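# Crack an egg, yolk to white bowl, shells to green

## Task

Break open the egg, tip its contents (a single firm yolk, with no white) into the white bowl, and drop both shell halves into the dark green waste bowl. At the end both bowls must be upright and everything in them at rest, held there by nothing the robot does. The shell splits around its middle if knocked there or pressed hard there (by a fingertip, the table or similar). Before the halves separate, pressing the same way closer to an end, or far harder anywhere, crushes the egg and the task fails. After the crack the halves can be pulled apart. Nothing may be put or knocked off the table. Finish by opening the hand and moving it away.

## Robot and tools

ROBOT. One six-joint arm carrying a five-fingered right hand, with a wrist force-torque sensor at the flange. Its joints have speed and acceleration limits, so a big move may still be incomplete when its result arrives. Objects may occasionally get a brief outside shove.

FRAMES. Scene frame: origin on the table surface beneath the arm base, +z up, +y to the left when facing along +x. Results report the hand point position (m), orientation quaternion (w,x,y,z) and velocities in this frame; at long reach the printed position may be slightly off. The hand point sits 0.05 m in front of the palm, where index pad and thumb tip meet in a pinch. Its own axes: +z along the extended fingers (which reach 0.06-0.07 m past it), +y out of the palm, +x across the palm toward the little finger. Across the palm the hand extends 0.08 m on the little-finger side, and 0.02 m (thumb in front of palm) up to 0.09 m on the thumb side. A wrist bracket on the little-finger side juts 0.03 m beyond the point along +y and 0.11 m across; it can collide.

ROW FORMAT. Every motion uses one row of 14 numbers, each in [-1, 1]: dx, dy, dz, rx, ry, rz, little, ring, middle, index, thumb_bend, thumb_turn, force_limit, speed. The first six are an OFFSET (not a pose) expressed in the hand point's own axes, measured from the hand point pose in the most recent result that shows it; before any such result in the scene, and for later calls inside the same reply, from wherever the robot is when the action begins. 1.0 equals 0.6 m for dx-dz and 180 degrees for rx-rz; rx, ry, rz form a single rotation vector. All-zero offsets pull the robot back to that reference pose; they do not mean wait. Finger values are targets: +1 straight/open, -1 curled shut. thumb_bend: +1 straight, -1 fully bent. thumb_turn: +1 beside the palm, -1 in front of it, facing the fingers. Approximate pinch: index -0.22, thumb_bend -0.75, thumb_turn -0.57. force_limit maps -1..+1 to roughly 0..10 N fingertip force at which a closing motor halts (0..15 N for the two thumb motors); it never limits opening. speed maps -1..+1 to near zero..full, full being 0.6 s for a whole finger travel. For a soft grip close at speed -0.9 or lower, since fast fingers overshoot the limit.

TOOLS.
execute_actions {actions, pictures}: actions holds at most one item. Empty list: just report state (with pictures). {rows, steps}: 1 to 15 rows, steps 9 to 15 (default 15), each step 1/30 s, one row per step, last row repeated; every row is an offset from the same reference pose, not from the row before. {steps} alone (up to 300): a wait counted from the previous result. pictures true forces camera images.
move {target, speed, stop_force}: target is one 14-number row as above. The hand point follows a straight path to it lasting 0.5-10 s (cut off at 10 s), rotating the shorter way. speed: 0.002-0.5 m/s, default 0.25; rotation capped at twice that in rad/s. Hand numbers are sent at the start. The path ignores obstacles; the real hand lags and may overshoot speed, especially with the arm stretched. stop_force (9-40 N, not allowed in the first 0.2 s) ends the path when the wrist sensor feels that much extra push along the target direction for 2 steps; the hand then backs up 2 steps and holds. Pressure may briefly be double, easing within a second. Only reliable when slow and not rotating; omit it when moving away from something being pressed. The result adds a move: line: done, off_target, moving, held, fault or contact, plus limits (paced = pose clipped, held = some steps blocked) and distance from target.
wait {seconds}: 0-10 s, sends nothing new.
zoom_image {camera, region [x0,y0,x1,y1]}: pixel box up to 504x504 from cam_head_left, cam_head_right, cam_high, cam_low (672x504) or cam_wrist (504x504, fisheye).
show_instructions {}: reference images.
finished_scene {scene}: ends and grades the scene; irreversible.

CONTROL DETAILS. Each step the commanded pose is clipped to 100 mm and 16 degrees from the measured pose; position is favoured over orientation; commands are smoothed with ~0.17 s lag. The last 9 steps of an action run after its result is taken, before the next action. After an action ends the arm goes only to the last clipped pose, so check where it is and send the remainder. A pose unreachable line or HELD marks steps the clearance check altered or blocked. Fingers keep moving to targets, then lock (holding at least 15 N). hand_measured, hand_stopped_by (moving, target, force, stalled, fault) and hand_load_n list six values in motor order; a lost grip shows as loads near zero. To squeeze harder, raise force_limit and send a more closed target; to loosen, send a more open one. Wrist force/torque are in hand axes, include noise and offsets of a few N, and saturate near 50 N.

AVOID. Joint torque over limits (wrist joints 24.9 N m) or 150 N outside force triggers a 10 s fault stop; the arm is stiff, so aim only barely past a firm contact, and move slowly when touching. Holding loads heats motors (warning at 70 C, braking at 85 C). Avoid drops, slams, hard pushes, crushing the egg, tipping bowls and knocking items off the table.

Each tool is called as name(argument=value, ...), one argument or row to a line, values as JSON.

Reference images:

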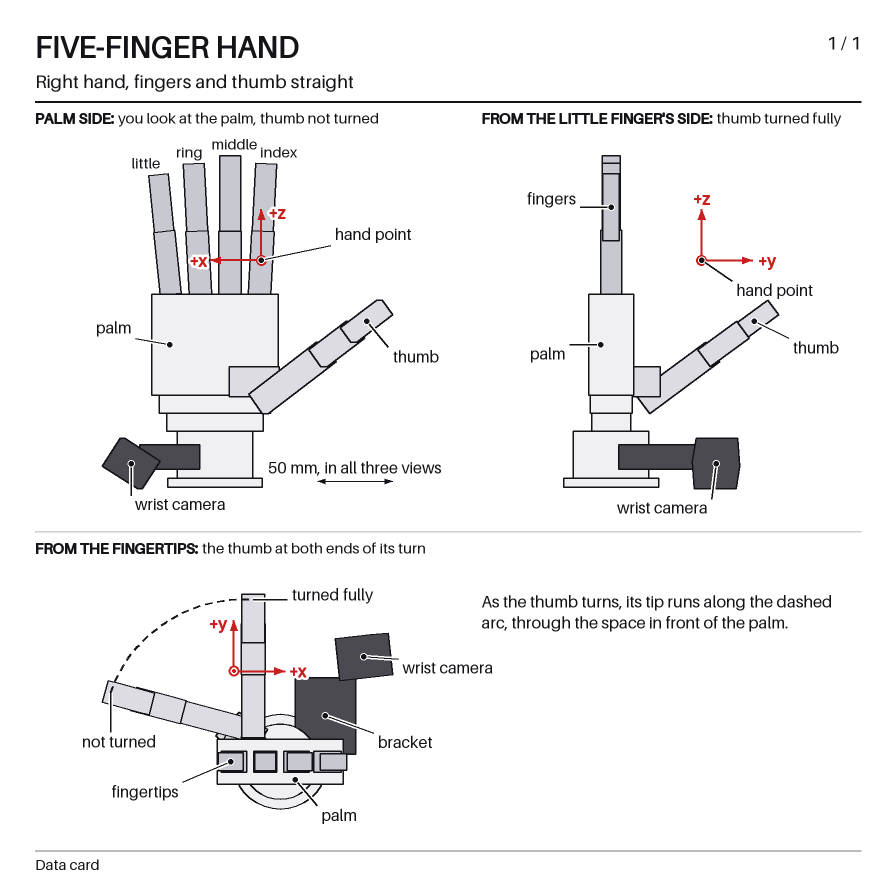

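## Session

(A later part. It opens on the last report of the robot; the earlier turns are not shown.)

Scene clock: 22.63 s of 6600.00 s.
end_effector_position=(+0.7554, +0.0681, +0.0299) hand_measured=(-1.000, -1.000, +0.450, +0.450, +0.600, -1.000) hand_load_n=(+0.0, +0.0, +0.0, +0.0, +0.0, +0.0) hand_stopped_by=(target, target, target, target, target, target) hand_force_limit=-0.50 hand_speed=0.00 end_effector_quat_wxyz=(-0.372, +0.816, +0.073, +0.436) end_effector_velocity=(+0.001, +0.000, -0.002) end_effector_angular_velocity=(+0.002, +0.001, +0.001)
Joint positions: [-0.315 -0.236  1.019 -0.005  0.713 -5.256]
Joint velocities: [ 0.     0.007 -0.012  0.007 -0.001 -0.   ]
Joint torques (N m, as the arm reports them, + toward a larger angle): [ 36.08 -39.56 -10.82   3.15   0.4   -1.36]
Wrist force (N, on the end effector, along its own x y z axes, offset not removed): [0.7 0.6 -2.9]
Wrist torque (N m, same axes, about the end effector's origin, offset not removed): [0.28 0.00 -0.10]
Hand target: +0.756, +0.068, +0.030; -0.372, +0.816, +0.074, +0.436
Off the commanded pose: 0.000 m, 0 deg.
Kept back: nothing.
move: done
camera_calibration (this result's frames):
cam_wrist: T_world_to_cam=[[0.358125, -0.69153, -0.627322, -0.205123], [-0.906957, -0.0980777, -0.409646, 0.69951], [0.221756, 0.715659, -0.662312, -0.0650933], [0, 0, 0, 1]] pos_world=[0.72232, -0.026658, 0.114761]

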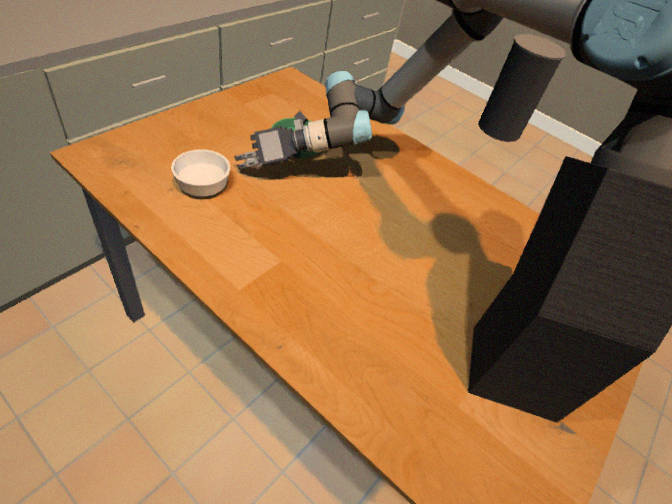

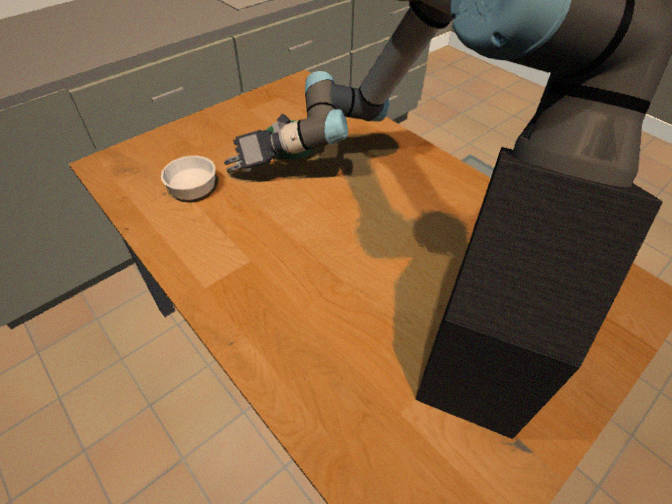

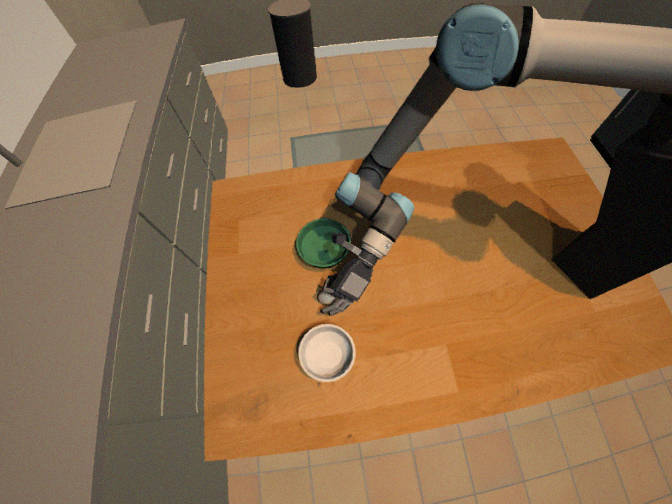

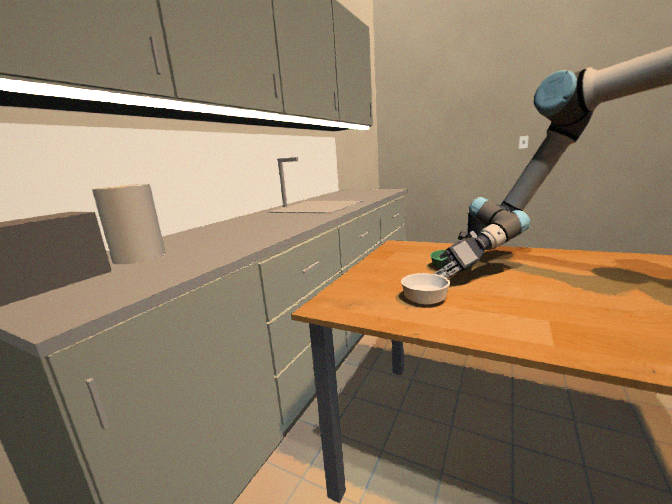

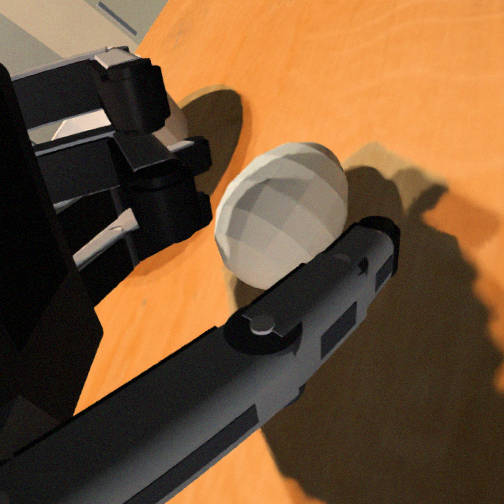

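Lower 5 mm and close gently.

move(
  target=[-0.0064,0.0045,0.003,0,0,0,-1,-1,-0.3,-0.3,0.2,-1,-0.55,-0.9],
  speed=0.02,
)

move(
  target=[0.1,-0.072,-0.046,0,0,0,-1,-1,-0.3,-0.3,0.2,-1,-0.55,-0.9],
  speed=0.06,
)

zoom_image(
  camera="cam_low",
  region=[400, 200, 520, 300],
)

zoom_image(
  camera="cam_high",
  region=[280, 230, 400, 340],
)

Scene clock: 25.97 s of 6600.00 s.
end_effector_position=(+0.7554, +0.0682, +0.0249) hand_measured=(-1.000, -1.000, +0.058, +0.034, +0.348, -1.000) hand_load_n=(+0.0, +0.0, +2.0, +3.0, +4.5, +0.0) hand_stopped_by=(target, target, force, force, force, target) hand_force_limit=-0.55 hand_speed=-0.90 end_effector_quat_wxyz=(-0.372, +0.816, +0.073, +0.436) end_effector_velocity=(+0.001, -0.000, +0.000) end_effector_angular_velocity=(-0.001, -0.002, -0.001)
Joint positions: [-0.318 -0.223  1.005 -0.001  0.711 -5.258]
Joint velocities: [ 0.    -0.001  0.    -0.002  0.001 -0.   ]
Joint torques (N m, as the arm reports them, + toward a larger angle): [  9.67 -40.09 -10.69   3.37  -2.58  -1.1 ]
Wrist force (N, on the end effector, along its own x y z axes, offset not removed): [-0.7 2.6 -0.3]
Wrist torque (N m, same axes, about the end effector's origin, offset not removed): [0.41 0.31 0.11]
Hand target: +0.755, +0.068, +0.025; -0.372, +0.816, +0.073, +0.436
Off the commanded pose: 0.000 m, 0 deg.
Kept back: nothing.
move: done
camera_calibration (this result's frames):
cam_wrist: T_world_to_cam=[[0.358129, -0.691527, -0.627323, -0.208237], [-0.906956, -0.0980819, -0.409647, 0.69749], [0.221753, 0.715661, -0.662311, -0.0684849], [0, 0, 0, 1]] pos_world=[0.722356, -0.0265786, 0.109734]

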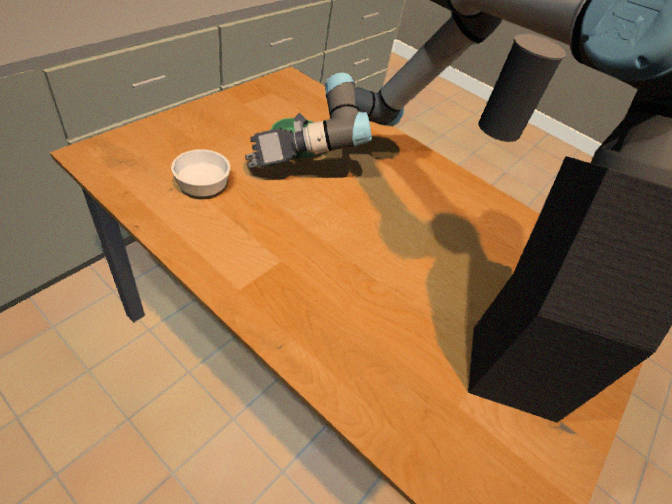

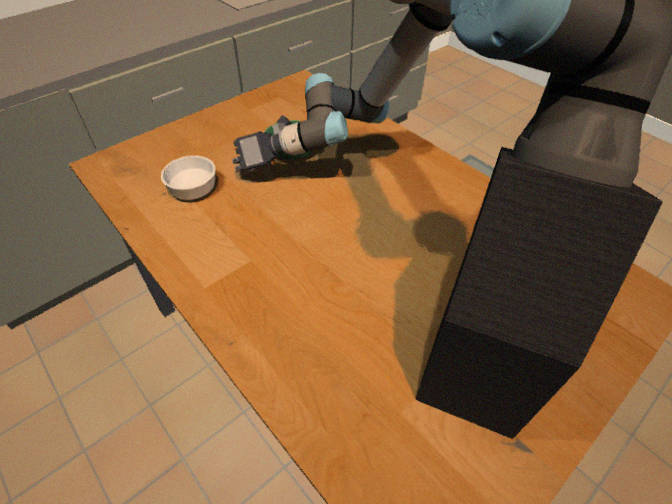

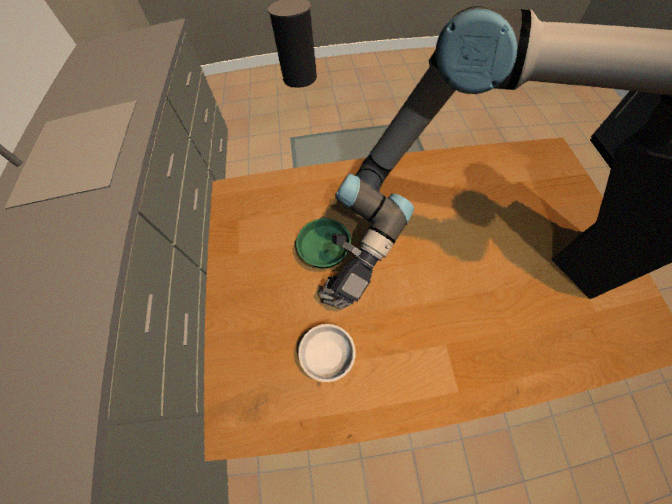

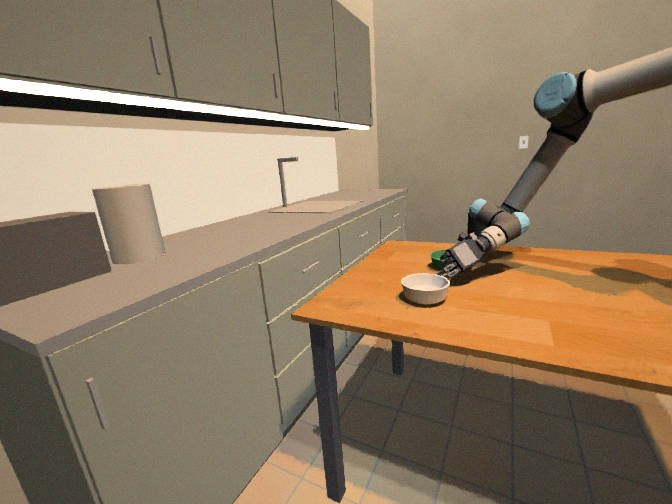

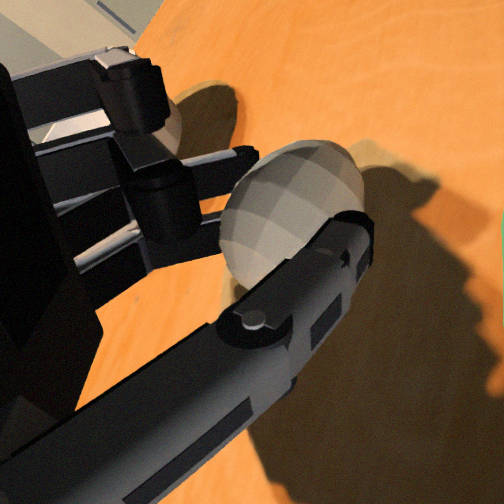

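Scene clock: 27.73 s of 6600.00 s.
end_effector_position=(+0.7548, +0.0680, +0.1036) hand_measured=(-1.000, -1.000, +0.058, +0.034, +0.348, -1.000) hand_load_n=(+0.0, +0.0, +2.0, +3.0, +4.5, +0.5) hand_stopped_by=(target, target, force, force, force, target) hand_force_limit=-0.55 hand_speed=-0.90 end_effector_quat_wxyz=(-0.372, +0.816, +0.073, +0.436) end_effector_velocity=(-0.001, +0.001, +0.002) end_effector_angular_velocity=(+0.001, +0.000, +0.001)
Joint positions: [-0.279 -0.405  1.192 -0.038  0.739 -5.217]
Joint velocities: [ 0.001 -0.004  0.005 -0.001 -0.     0.001]
Joint torques (N m, as the arm reports them, + toward a larger angle): [ 36.12 -55.46   1.37   0.47   0.96   1.56]
Wrist force (N, on the end effector, along its own x y z axes, offset not removed): [-1.8 5.3 -1.2]
Wrist torque (N m, same axes, about the end effector's origin, offset not removed): [0.78 0.28 0.20]
Hand target: +0.755, +0.068, +0.104; -0.372, +0.816, +0.073, +0.436
Off the commanded pose: 0.000 m, 0 deg.
Kept back: nothing.
move: done
camera_calibration (this result's frames):
cam_wrist: T_world_to_cam=[[0.358127, -0.691506, -0.627347, -0.158744], [-0.906947, -0.098035, -0.409679, 0.729126], [0.221793, 0.715688, -0.662268, -0.016134], [0, 0, 0, 1]] pos_world=[0.721707, -0.0267455, 0.188435]

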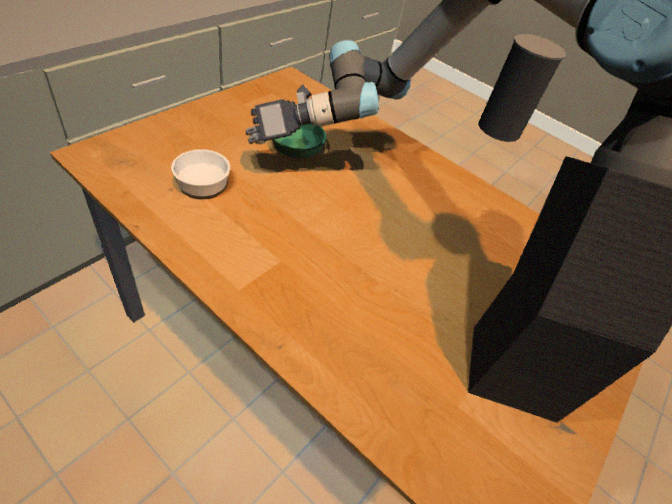

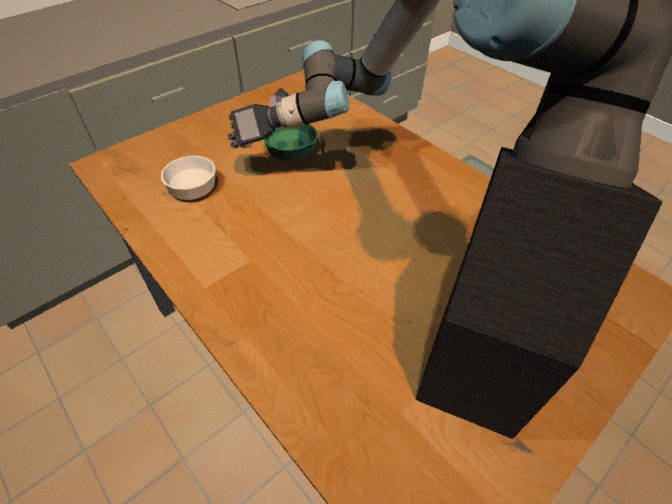

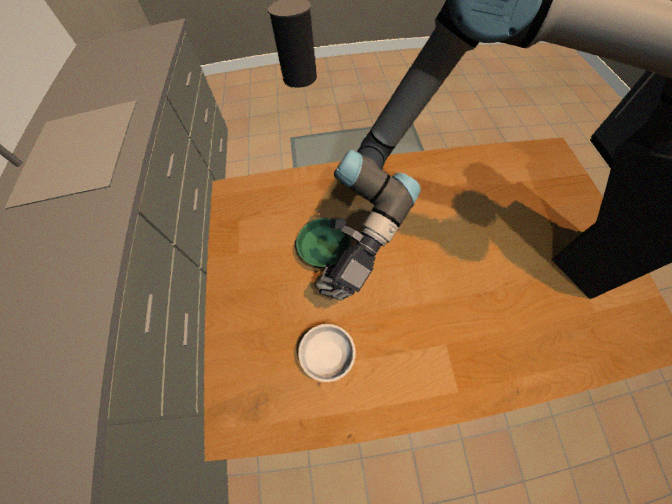

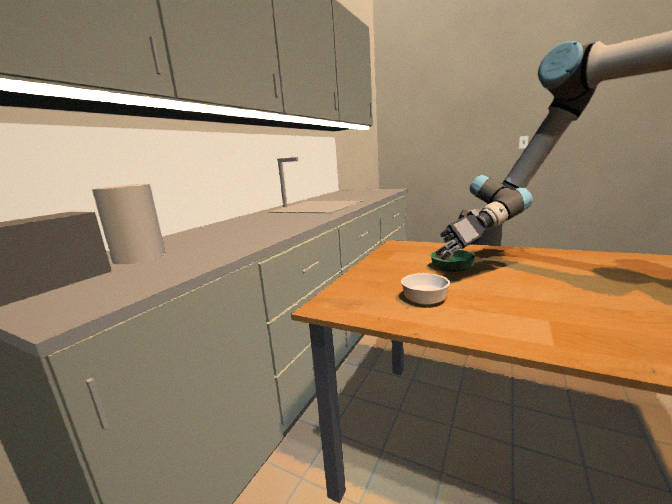

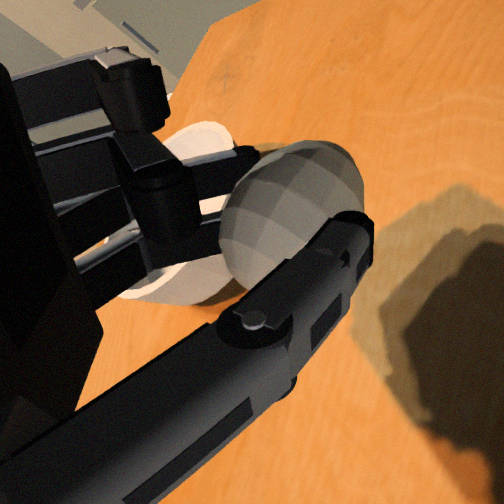

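Region (400, 200, 520, 300) of cam_low's 672x504 image, scaled by 4.200, with more detail than that image has.

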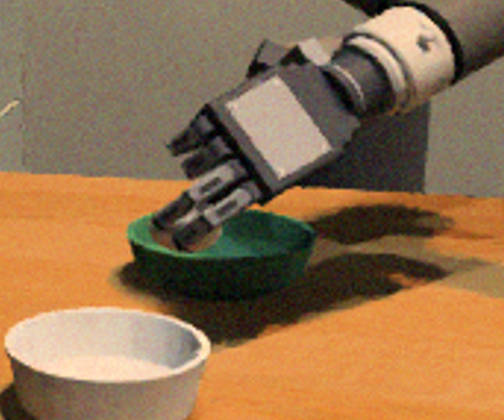

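Region (280, 230, 400, 340) of cam_high's 672x504 image, scaled by 4.200, with more detail than that image has; it fills the top 462 rows of this view, and the rest is white.

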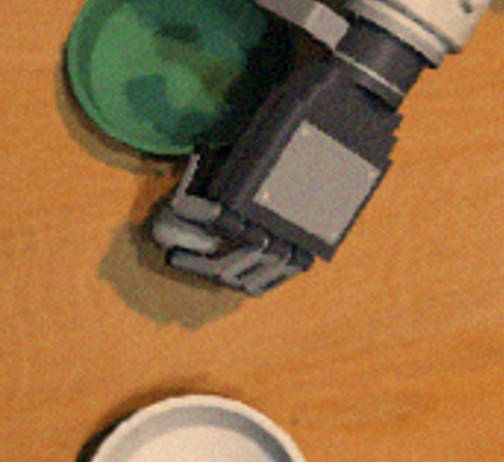

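move(
  target=[-0.057,-0.147,0.204,0,0,0,-1,-1,-0.3,-0.3,0.2,-1,-0.55,-0.9],
  speed=0.12,
)

move(
  target=[0,0,0,0,0,0,-1,-1,-0.35,-0.35,0.2,-1,0.2,-0.93],
)

zoom_image(
  camera="cam_high",
  region=[280, 290, 400, 400],
)

Scene clock: 30.10 s of 6600.00 s.
end_effector_position=(+0.7750, +0.2199, +0.0837) hand_measured=(-1.000, -1.000, +0.058, +0.034, +0.348, -1.000) hand_load_n=(+0.0, +0.0, +2.0, +3.0, +4.5, +0.5) hand_stopped_by=(target, target, force, force, force, target) hand_force_limit=-0.55 hand_speed=-0.90 end_effector_quat_wxyz=(-0.372, +0.816, +0.073, +0.436) end_effector_velocity=(+0.000, +0.002, -0.000) end_effector_angular_velocity=(+0.000, +0.000, +0.001)
Joint positions: [-0.061 -0.252  1.073 -0.2    0.909 -5.029]
Joint velocities: [ 0.003  0.003 -0.005  0.001  0.001  0.002]
Joint torques (N m, as the arm reports them, + toward a larger angle): [ 39.   -41.26 -11.29   0.42   1.33   1.67]
Wrist force (N, on the end effector, along its own x y z axes, offset not removed): [5.3 2.8 -1.0]
Wrist torque (N m, same axes, about the end effector's origin, offset not removed): [0.53 -0.91 0.46]
Hand target: +0.775, +0.220, +0.084; -0.372, +0.816, +0.073, +0.436
Off the commanded pose: 0.000 m, 0 deg.
Kept back: nothing.
move: done
camera_calibration (this result's frames):
cam_wrist: T_world_to_cam=[[0.358073, -0.691456, -0.627434, -0.0734855], [-0.906878, -0.0976638, -0.409921, 0.754077], [0.222164, 0.715787, -0.662036, -0.142833], [0, 0, 0, 1]] pos_world=[0.741901, 0.125072, 0.168444]

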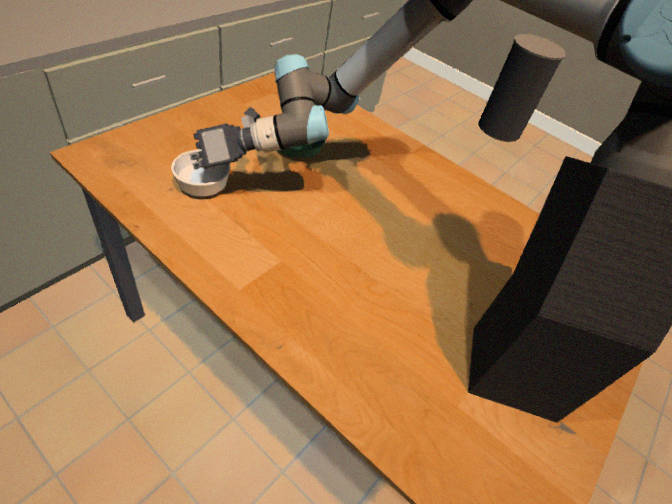

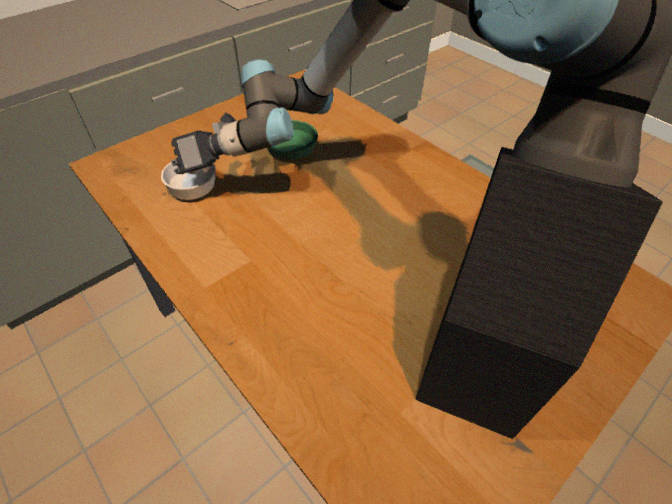

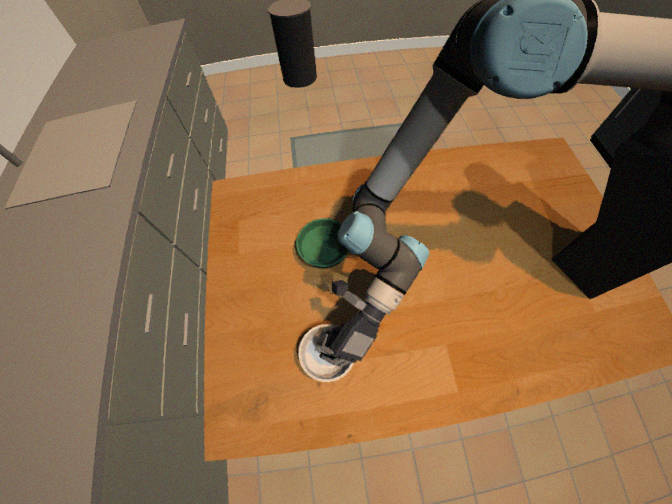

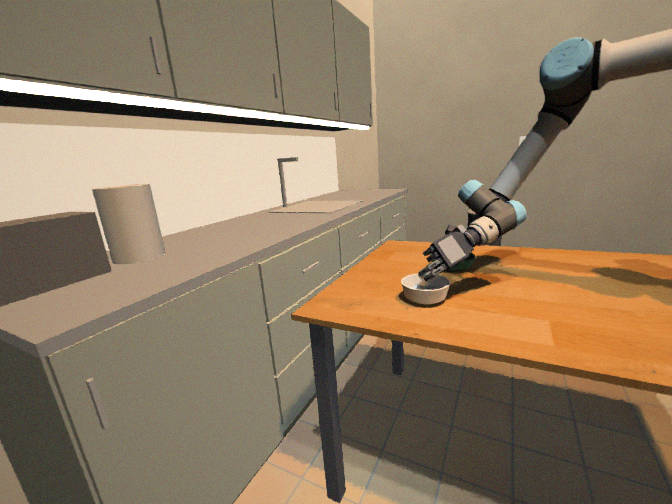

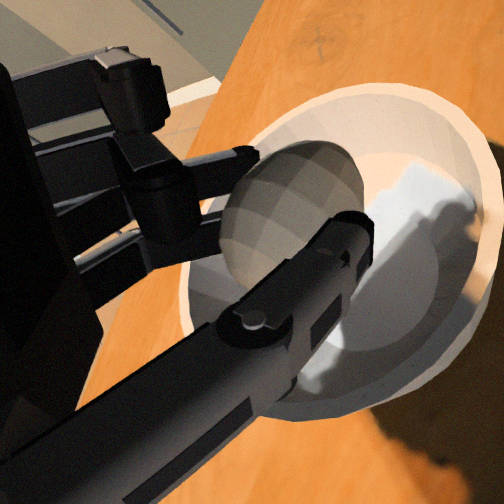

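Scene clock: 30.60 s of 6600.00 s.
end_effector_position=(+0.7750, +0.2199, +0.0837) hand_measured=(-1.000, -1.000, +0.028, +0.010, +0.350, -1.000) hand_load_n=(+0.0, +0.0, +6.5, +6.0, +11.5, +1.5) hand_stopped_by=(target, target, force, force, force, target) hand_force_limit=0.20 hand_speed=-0.93 end_effector_quat_wxyz=(-0.372, +0.816, +0.073, +0.436) end_effector_velocity=(+0.000, -0.000, +0.001) end_effector_angular_velocity=(+0.001, -0.001, +0.000)
Joint positions: [-0.06  -0.252  1.073 -0.2    0.909 -5.029]
Joint velocities: [-0.    -0.001  0.001 -0.001 -0.001  0.   ]
Joint torques (N m, as the arm reports them, + toward a larger angle): [ 27.29 -56.71  -0.65   0.37  -2.35   0.15]
Wrist force (N, on the end effector, along its own x y z axes, offset not removed): [3.3 4.9 0.3]
Wrist torque (N m, same axes, about the end effector's origin, offset not removed): [0.96 -0.35 0.29]
Hand target: +0.775, +0.220, +0.084; -0.372, +0.816, +0.073, +0.436
Off the commanded pose: 0.000 m, 0 deg.
Kept back: nothing.
move: done
camera_calibration (this result's frames):
cam_wrist: T_world_to_cam=[[0.358074, -0.691459, -0.627429, -0.0734508], [-0.906876, -0.0976639, -0.409924, 0.754103], [0.222168, 0.715783, -0.662039, -0.142873], [0, 0, 0, 1]] pos_world=[0.741921, 0.125127, 0.168452]

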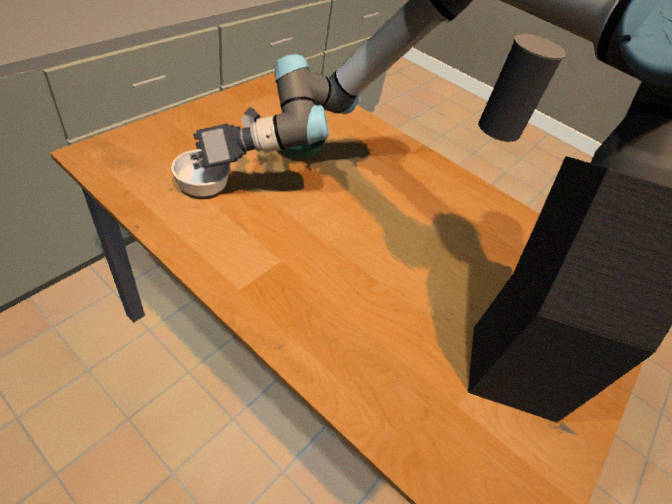

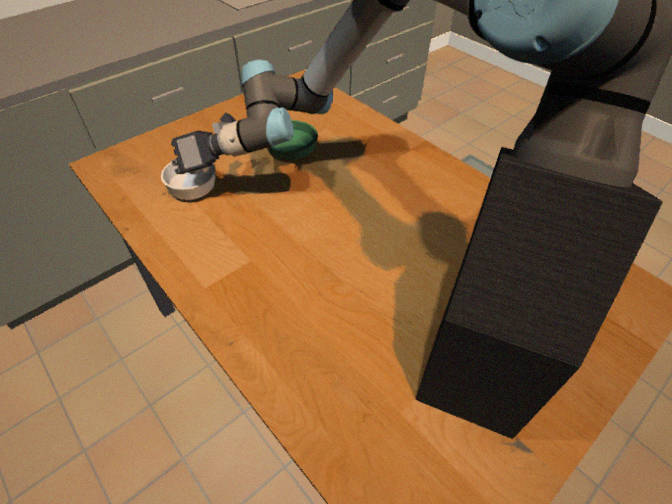

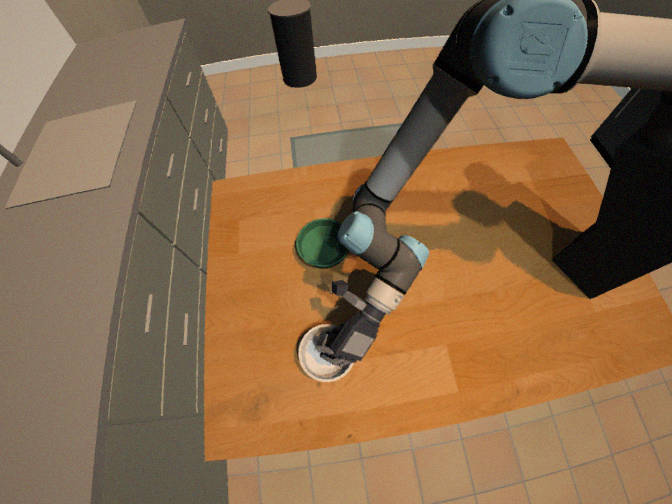

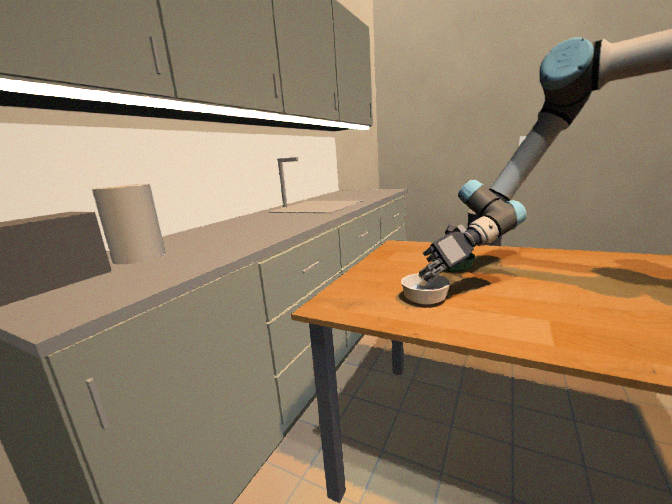

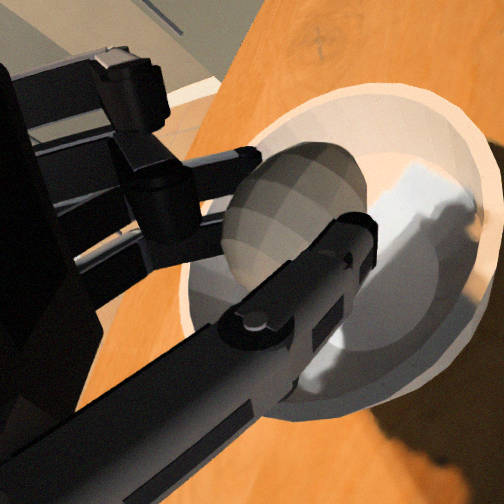

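Region (280, 290, 400, 400) of cam_high's 672x504 image, scaled by 4.200, with more detail than that image has; it fills the top 462 rows of this view, and the rest is white.

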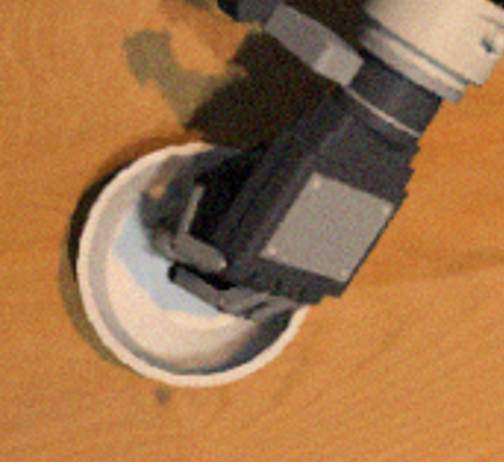

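Thumb appears mid-egg. Squeeze more.

move(
  target=[0,0,0,0,0,0,-1,-1,-0.12,-0.12,0.2,-1,1,-0.93],
)

Scene clock: 31.53 s of 6600.00 s.
end_effector_position=(+0.7750, +0.2199, +0.0837) hand_measured=(-1.000, -1.000, +0.008, -0.018, +0.354, -1.000) hand_load_n=(+0.0, +0.0, +9.0, +10.5, +18.5, +1.5) hand_stopped_by=(target, target, force, force, force, target) hand_force_limit=1.00 hand_speed=-0.93 end_effector_quat_wxyz=(-0.372, +0.816, +0.073, +0.436) end_effector_velocity=(-0.000, +0.000, -0.000) end_effector_angular_velocity=(+0.000, +0.001, +0.001)
Joint positions: [-0.06  -0.252  1.073 -0.2    0.909 -5.029]
Joint velocities: [-0.    -0.     0.     0.001 -0.    -0.   ]
Joint torques (N m, as the arm reports them, + toward a larger angle): [ 23.63 -46.44  -9.19   0.76  -0.09  -0.8 ]
Wrist force (N, on the end effector, along its own x y z axes, offset not removed): [-2.6 -1.1 -1.4]
Wrist torque (N m, same axes, about the end effector's origin, offset not removed): [-0.06 0.19 -0.34]
Hand target: +0.775, +0.220, +0.084; -0.372, +0.816, +0.073, +0.436
Off the commanded pose: 0.000 m, 0 deg.
Kept back: nothing.
move: done
camera_calibration (this result's frames):
cam_wrist: T_world_to_cam=[[0.358108, -0.691401, -0.627473, -0.0734522], [-0.906874, -0.0976899, -0.409923, 0.754095], [0.222124, 0.715836, -0.661997, -0.142844], [0, 0, 0, 1]] pos_world=[0.741902, 0.125135, 0.168469]

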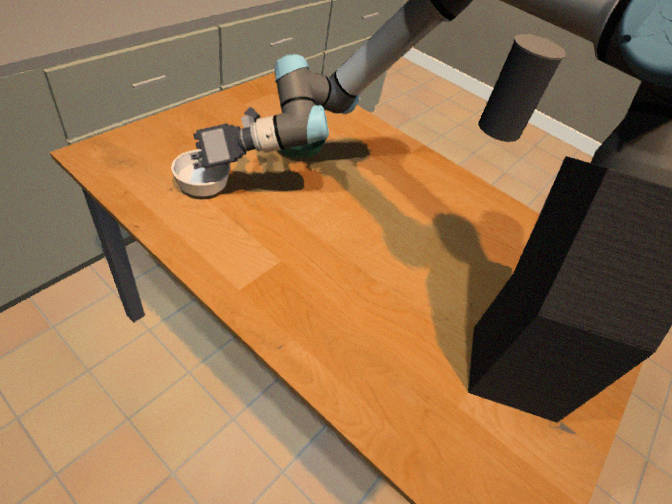

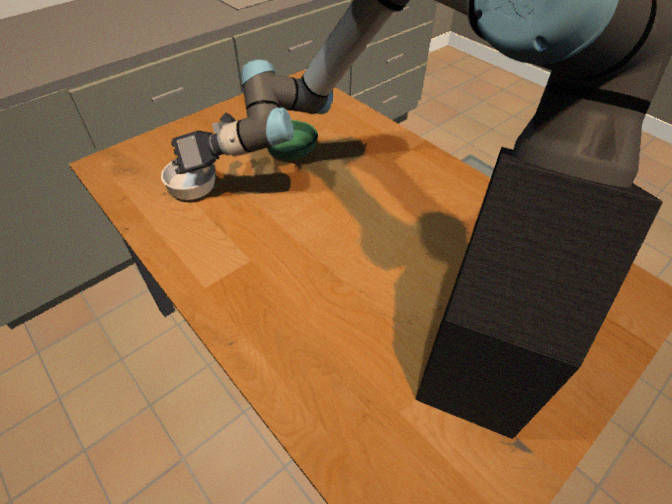

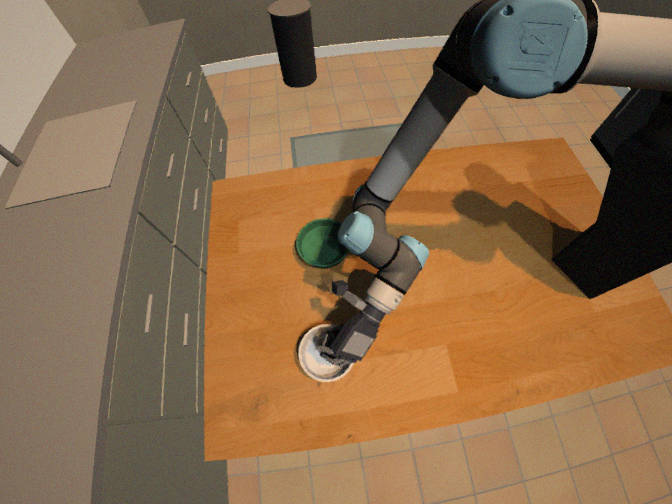

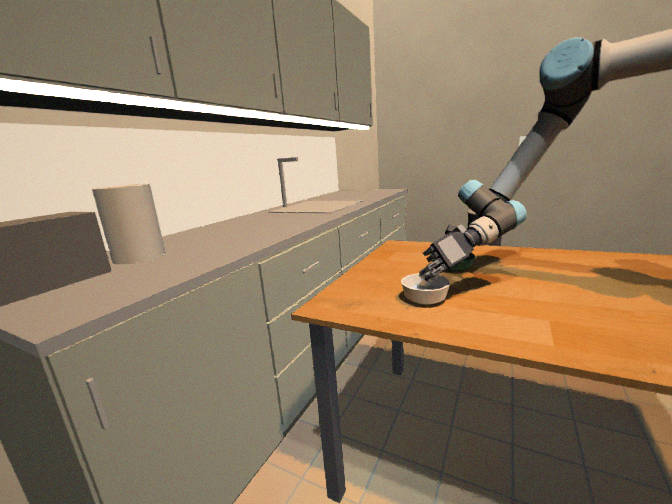

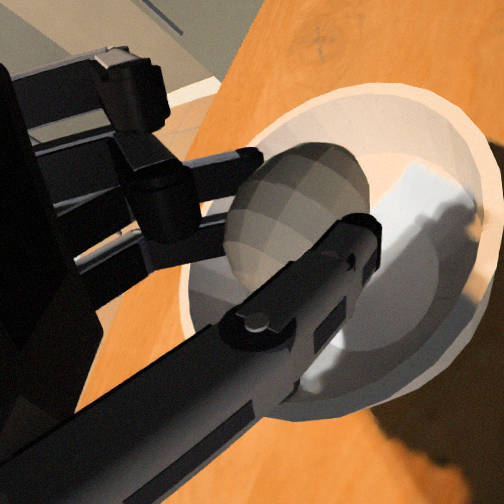

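move(
  target=[0,0,0,0,0,0,-1,-1,-0.15,-0.15,0.2,-1,1,0.5],
)

Scene clock: 32.47 s of 6600.00 s.
end_effector_position=(+0.7750, +0.2199, +0.0837) hand_measured=(-1.000, -1.000, +0.002, -0.018, +0.354, -1.000) hand_load_n=(+0.0, +0.0, +11.5, +9.5, +19.5, +2.5) hand_stopped_by=(target, target, force, force, force, target) hand_force_limit=1.00 hand_speed=0.50 end_effector_quat_wxyz=(-0.372, +0.816, +0.073, +0.436) end_effector_velocity=(-0.000, -0.000, -0.000) end_effector_angular_velocity=(-0.001, +0.000, -0.000)
Joint positions: [-0.06  -0.252  1.073 -0.2    0.909 -5.029]
Joint velocities: [-0.    -0.     0.     0.     0.001 -0.   ]
Joint torques (N m, as the arm reports them, + toward a larger angle): [ 22.58 -40.72  -6.33   0.39  -2.17  -0.46]
Wrist force (N, on the end effector, along its own x y z axes, offset not removed): [5.6 -3.3 -0.7]
Wrist torque (N m, same axes, about the end effector's origin, offset not removed): [-0.47 -0.67 0.32]
Hand target: +0.775, +0.220, +0.084; -0.372, +0.816, +0.073, +0.436
Off the commanded pose: 0.000 m, 0 deg.
Kept back: nothing.
move: done
camera_calibration (this result's frames):
cam_wrist: T_world_to_cam=[[0.358079, -0.691455, -0.62743, -0.0734476], [-0.906874, -0.097665, -0.409929, 0.75411], [0.222169, 0.715787, -0.662034, -0.142856], [0, 0, 0, 1]] pos_world=[0.741921, 0.125119, 0.168473]

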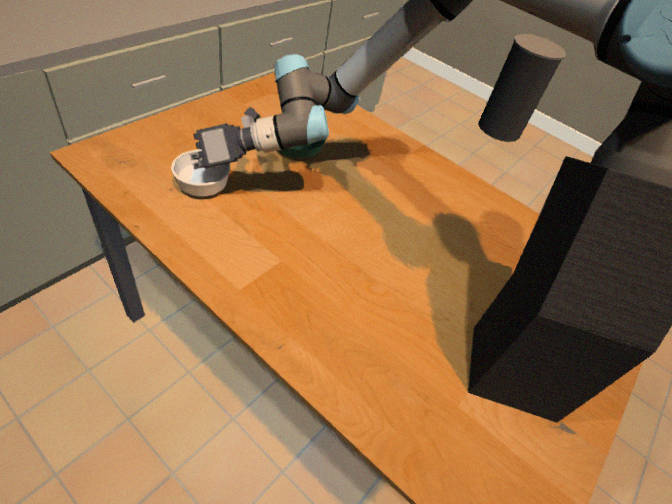

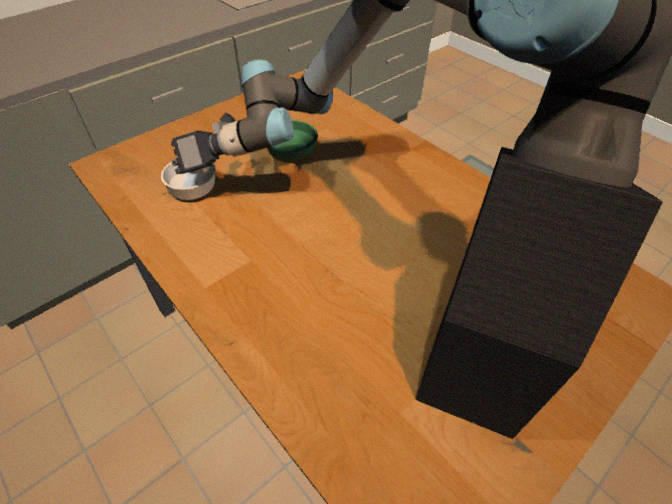

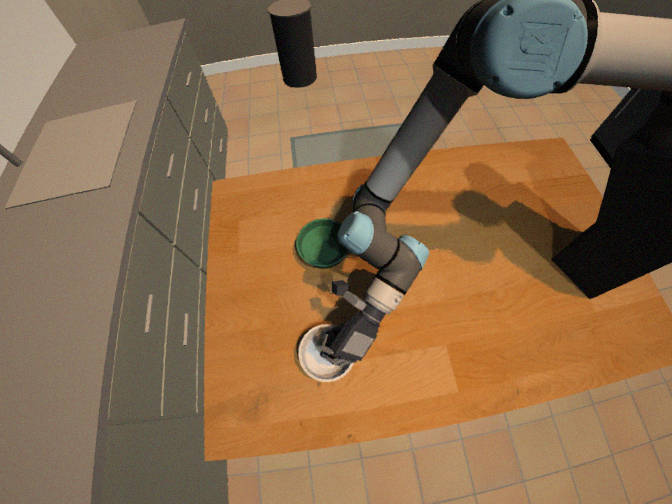

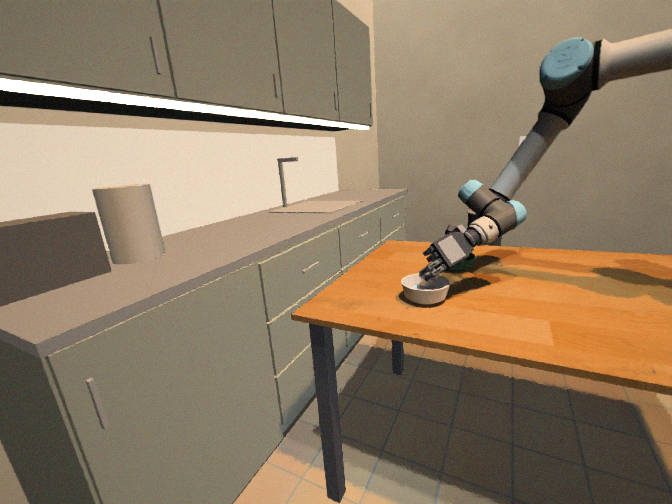

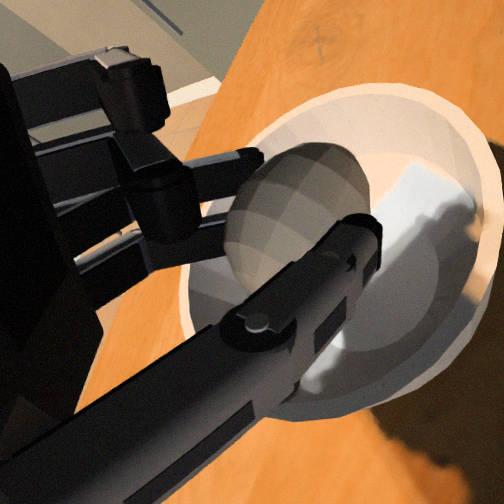

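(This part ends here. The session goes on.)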